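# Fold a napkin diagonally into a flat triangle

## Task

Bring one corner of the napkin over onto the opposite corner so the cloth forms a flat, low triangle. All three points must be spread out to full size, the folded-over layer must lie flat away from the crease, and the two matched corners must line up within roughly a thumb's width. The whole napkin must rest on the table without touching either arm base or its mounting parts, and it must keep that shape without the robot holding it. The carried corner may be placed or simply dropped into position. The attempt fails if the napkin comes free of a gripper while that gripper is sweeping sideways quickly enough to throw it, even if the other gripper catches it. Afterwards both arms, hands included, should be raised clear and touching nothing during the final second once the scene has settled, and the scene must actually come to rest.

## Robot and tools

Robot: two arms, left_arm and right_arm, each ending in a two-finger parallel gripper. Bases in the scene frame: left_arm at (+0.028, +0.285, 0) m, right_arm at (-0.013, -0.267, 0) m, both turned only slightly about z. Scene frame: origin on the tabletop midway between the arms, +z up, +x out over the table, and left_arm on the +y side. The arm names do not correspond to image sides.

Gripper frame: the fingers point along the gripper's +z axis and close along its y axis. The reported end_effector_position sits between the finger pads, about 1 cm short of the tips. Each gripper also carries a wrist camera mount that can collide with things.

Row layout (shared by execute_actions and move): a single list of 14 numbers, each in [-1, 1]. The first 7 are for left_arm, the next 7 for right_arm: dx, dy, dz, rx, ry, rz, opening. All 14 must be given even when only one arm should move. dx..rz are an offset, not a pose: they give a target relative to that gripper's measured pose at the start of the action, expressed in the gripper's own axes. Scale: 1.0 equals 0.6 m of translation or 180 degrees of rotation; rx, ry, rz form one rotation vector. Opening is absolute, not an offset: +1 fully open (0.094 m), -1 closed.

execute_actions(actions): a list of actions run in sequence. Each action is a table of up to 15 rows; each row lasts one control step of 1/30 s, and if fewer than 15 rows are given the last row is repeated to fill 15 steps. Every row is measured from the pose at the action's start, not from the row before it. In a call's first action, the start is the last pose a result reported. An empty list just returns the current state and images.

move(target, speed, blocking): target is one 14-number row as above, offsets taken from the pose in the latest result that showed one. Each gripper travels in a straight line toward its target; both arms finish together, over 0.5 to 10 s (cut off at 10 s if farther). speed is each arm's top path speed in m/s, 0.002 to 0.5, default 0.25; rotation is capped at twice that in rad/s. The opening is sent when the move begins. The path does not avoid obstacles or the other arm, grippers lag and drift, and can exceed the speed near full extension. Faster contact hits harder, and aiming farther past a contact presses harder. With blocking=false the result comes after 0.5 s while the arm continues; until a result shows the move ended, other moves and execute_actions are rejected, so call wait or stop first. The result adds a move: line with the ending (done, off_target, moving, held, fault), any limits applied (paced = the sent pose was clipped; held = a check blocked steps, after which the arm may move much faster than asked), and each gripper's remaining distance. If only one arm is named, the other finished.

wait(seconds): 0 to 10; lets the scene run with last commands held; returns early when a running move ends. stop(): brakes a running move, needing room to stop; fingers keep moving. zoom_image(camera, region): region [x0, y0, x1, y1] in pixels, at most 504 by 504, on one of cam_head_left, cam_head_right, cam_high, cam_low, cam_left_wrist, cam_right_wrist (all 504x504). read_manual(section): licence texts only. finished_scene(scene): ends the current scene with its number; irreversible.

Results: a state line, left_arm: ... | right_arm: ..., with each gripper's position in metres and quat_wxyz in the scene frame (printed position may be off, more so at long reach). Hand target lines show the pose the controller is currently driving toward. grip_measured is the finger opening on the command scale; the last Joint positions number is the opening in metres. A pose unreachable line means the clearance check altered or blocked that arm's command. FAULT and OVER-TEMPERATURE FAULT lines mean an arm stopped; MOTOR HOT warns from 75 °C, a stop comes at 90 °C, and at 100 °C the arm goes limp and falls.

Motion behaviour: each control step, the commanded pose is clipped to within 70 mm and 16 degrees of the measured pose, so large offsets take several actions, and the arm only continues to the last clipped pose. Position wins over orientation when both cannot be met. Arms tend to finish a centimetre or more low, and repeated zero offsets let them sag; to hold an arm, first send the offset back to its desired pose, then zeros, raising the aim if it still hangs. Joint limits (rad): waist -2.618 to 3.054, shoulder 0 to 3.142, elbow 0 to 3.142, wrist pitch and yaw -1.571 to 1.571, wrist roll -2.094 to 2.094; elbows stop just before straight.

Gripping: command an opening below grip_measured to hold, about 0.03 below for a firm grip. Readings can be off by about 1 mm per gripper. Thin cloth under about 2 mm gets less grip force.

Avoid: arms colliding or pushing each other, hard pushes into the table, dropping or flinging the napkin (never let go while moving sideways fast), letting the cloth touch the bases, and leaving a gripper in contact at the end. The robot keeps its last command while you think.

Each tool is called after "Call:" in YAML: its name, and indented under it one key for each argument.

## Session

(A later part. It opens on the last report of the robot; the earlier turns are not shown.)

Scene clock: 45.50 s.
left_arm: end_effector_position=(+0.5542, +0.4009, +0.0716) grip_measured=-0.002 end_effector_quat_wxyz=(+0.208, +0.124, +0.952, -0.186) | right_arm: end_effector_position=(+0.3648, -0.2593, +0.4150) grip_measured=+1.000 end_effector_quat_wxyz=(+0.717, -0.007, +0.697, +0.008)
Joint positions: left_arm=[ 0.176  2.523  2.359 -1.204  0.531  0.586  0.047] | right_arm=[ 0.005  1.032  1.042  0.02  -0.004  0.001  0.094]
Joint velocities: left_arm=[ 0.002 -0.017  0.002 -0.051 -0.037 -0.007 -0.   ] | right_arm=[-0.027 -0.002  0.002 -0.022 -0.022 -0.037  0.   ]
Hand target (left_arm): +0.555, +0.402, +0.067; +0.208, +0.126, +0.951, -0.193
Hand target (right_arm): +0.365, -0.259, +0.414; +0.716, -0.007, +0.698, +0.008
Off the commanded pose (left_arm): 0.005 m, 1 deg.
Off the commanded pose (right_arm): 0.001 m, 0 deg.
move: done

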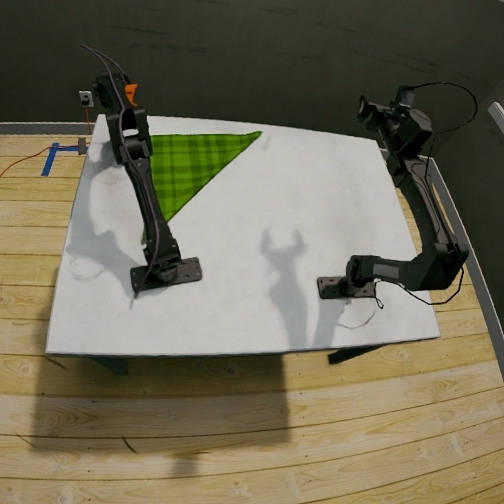

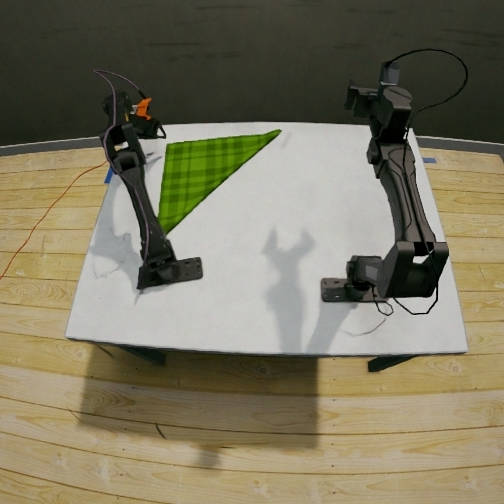

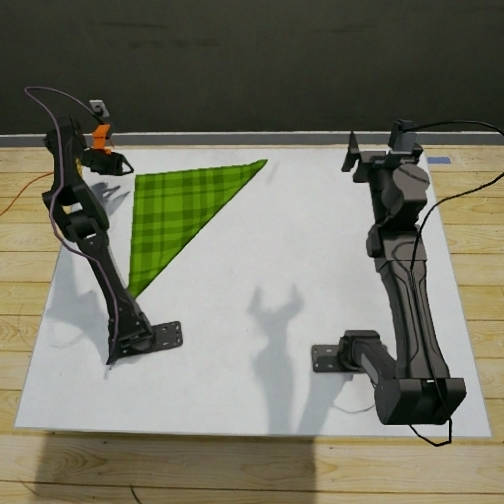

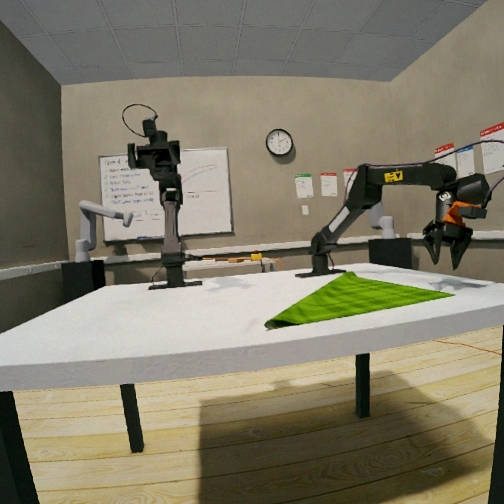

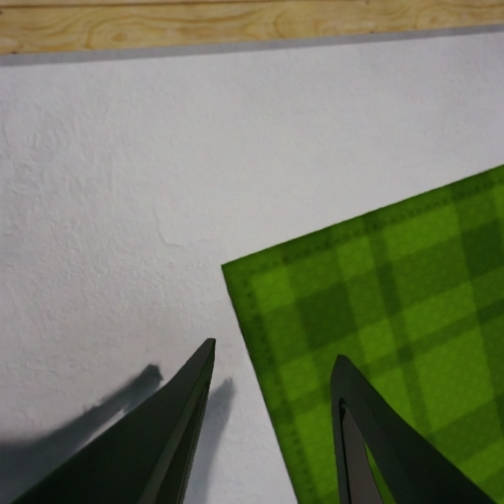

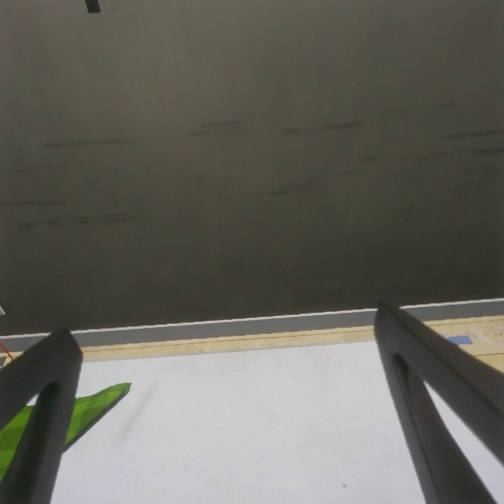

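Call:
zoom_image:
  camera: "cam_high"
  region: [90, 130, 300, 340]

Call:
zoom_image:
  camera: "cam_low"
  region: [240, 250, 480, 350]

Call:
zoom_image:
  camera: "cam_low"
  region: [250, 290, 330, 340]

Region (90, 130, 300, 340) of cam_high's 504x504 image, scaled by 2.400, with more detail than that image has.

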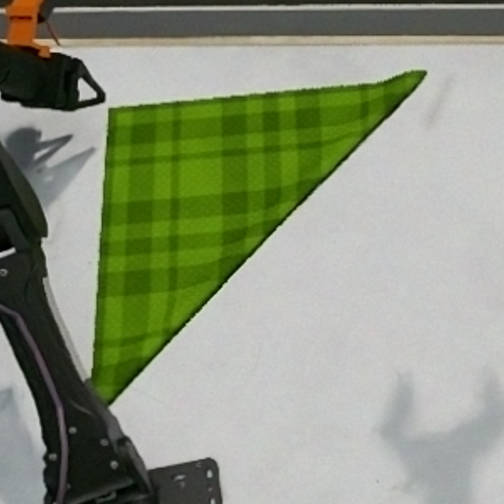

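Region (240, 250, 480, 350) of cam_low's 504x504 image, scaled by 2.100, with more detail than that image has; it fills the top 210 rows of this view, and the rest is white.

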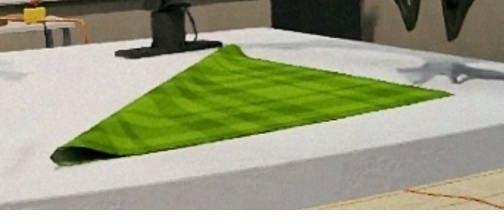

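Region (250, 290, 330, 340) of cam_low's 504x504 image, scaled by 6.300, with more detail than that image has; it fills the top 315 rows of this view, and the rest is white.

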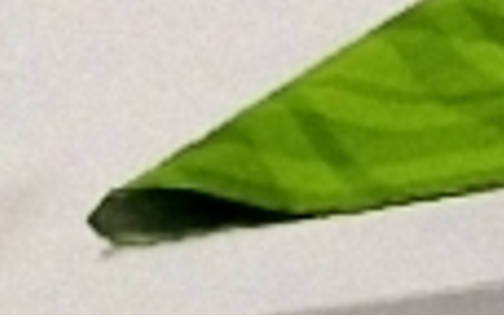

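Call:
move:
  target: [0.0215,-0.041,-0.195,0,0,0,0.0, 0,0,0,0,0,0,1]
  speed: 0.2

Call:
zoom_image:
  camera: "cam_high"
  region: [90, 130, 300, 340]

Call:
zoom_image:
  camera: "cam_left_wrist"
  region: [0, 0, 504, 504]

Scene clock: 53.27 s.
left_arm: end_effector_position=(+0.4935, +0.4298, +0.1662) grip_measured=-0.002 end_effector_quat_wxyz=(+0.201, +0.116, +0.956, -0.181) | right_arm: end_effector_position=(+0.3647, -0.2593, +0.4161) grip_measured=+1.000 end_effector_quat_wxyz=(+0.719, -0.007, +0.695, +0.008)
Joint positions: left_arm=[ 0.278  2.387  2.505 -1.55   0.531  0.69   0.047] | right_arm=[ 0.005  1.032  1.042  0.024 -0.004  0.001  0.094]
Joint velocities: left_arm=[ 0.002 -0.012 -0.007 -0.066  0.051  0.007 -0.001] | right_arm=[ 0.002  0.017  0.002  0.022 -0.022 -0.007  0.   ]
Hand target (left_arm): +0.495, +0.428, +0.172; +0.210, +0.123, +0.952, -0.185
Hand target (right_arm): +0.365, -0.259, +0.415; +0.717, -0.007, +0.697, +0.008
Off the commanded pose (left_arm): 0.006 m, 1 deg.
Off the commanded pose (right_arm): 0.001 m, 0 deg.
joint sent to its limit (left arm) — the command would take joint 4 (wrist pitch) past its lower limit, so that joint was sent only as far as its limit.
move: done

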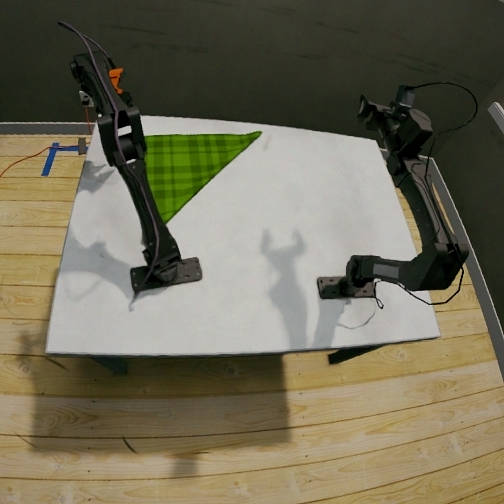

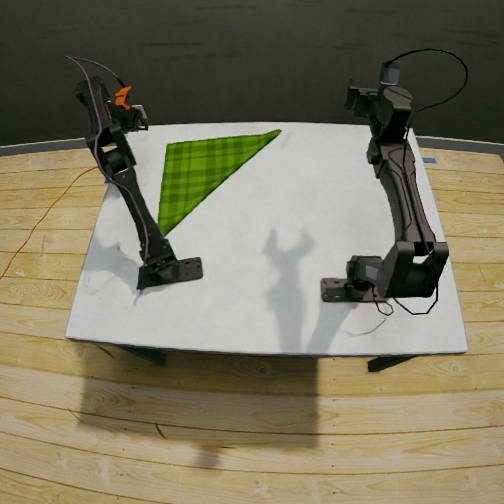

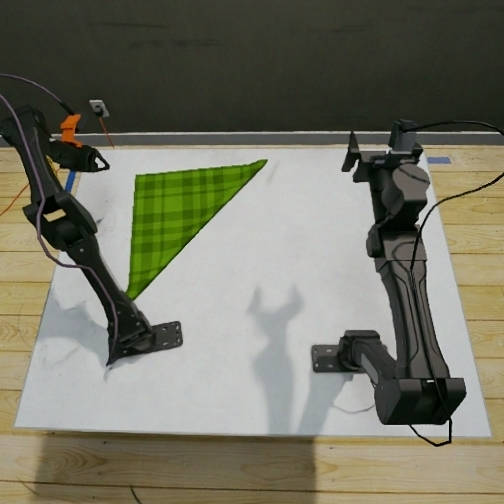

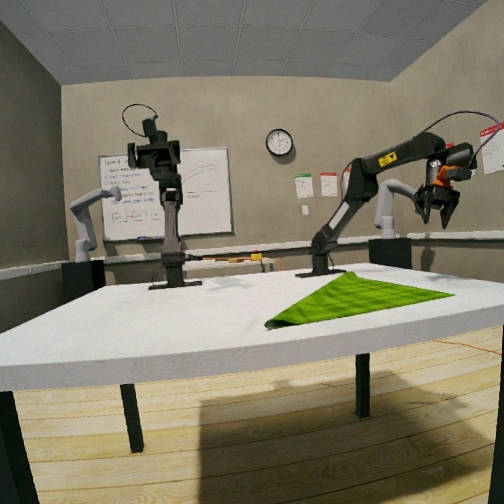

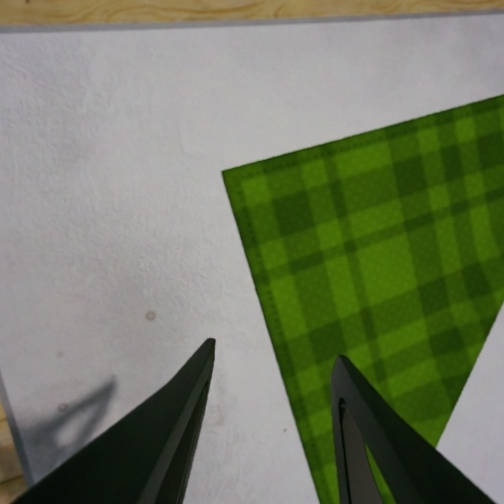

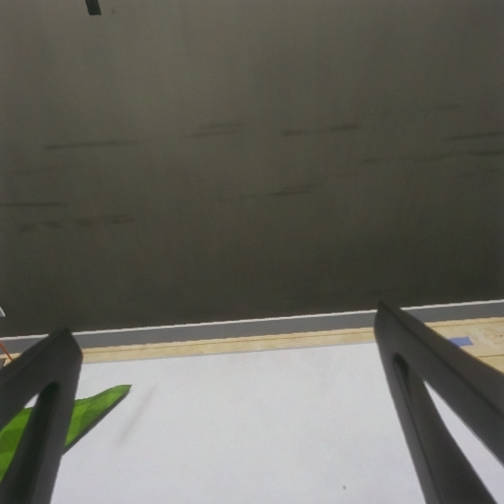

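Region (90, 130, 300, 340) of cam_high's 504x504 image, scaled by 2.400, with more detail than that image has.

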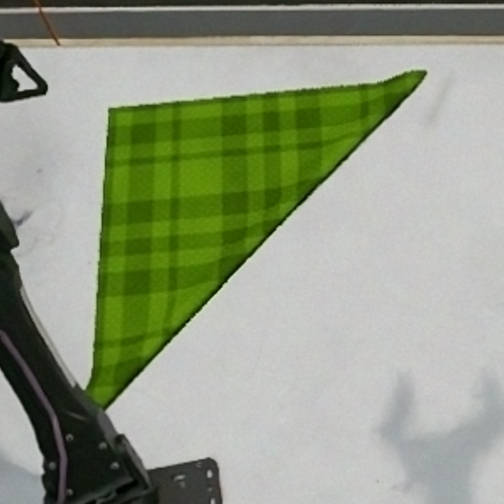

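Region (0, 0, 504, 504) of cam_left_wrist's 504x504 image, scaled by 1.000.

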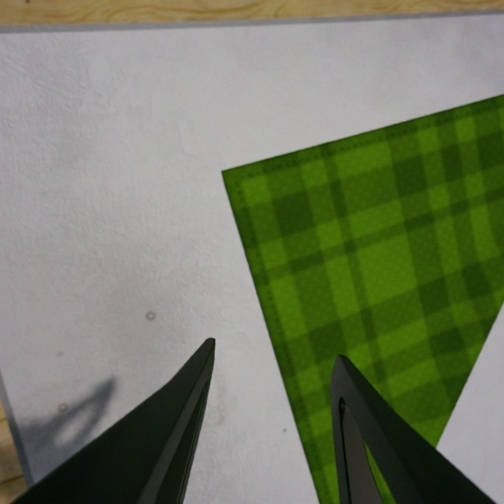

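Call:
zoom_image:
  camera: "cam_high"
  region: [110, 270, 170, 330]

Call:
zoom_image:
  camera: "cam_low"
  region: [310, 255, 390, 300]

Call:
zoom_image:
  camera: "cam_high"
  region: [230, 145, 290, 195]

Region (110, 270, 170, 330) of cam_high's 504x504 image, scaled by 8.400, with more detail than that image has.

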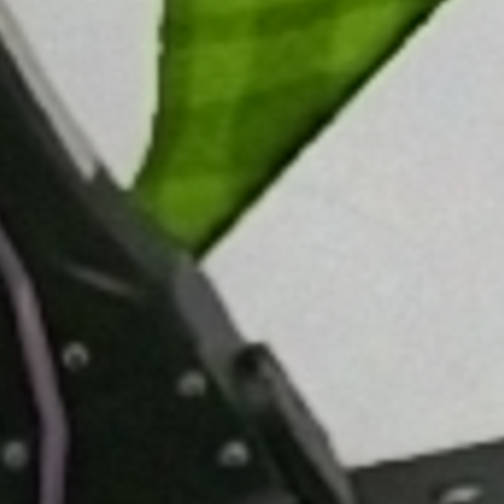

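Region (310, 255, 390, 300) of cam_low's 504x504 image, scaled by 6.300, with more detail than that image has; it fills the top 284 rows of this view, and the rest is white.

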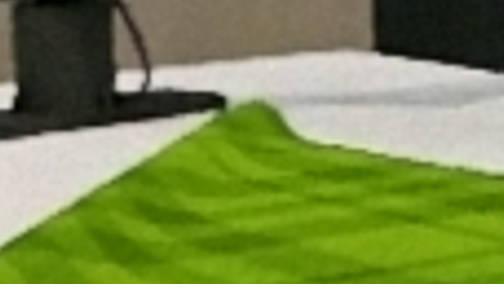

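Region (230, 145, 290, 195) of cam_high's 504x504 image, scaled by 8.400, with more detail than that image has.

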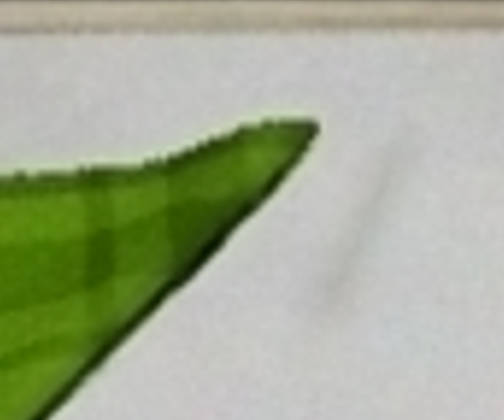

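Call:
finished_scene:
  scene: 1

The scene is finished: the task was done.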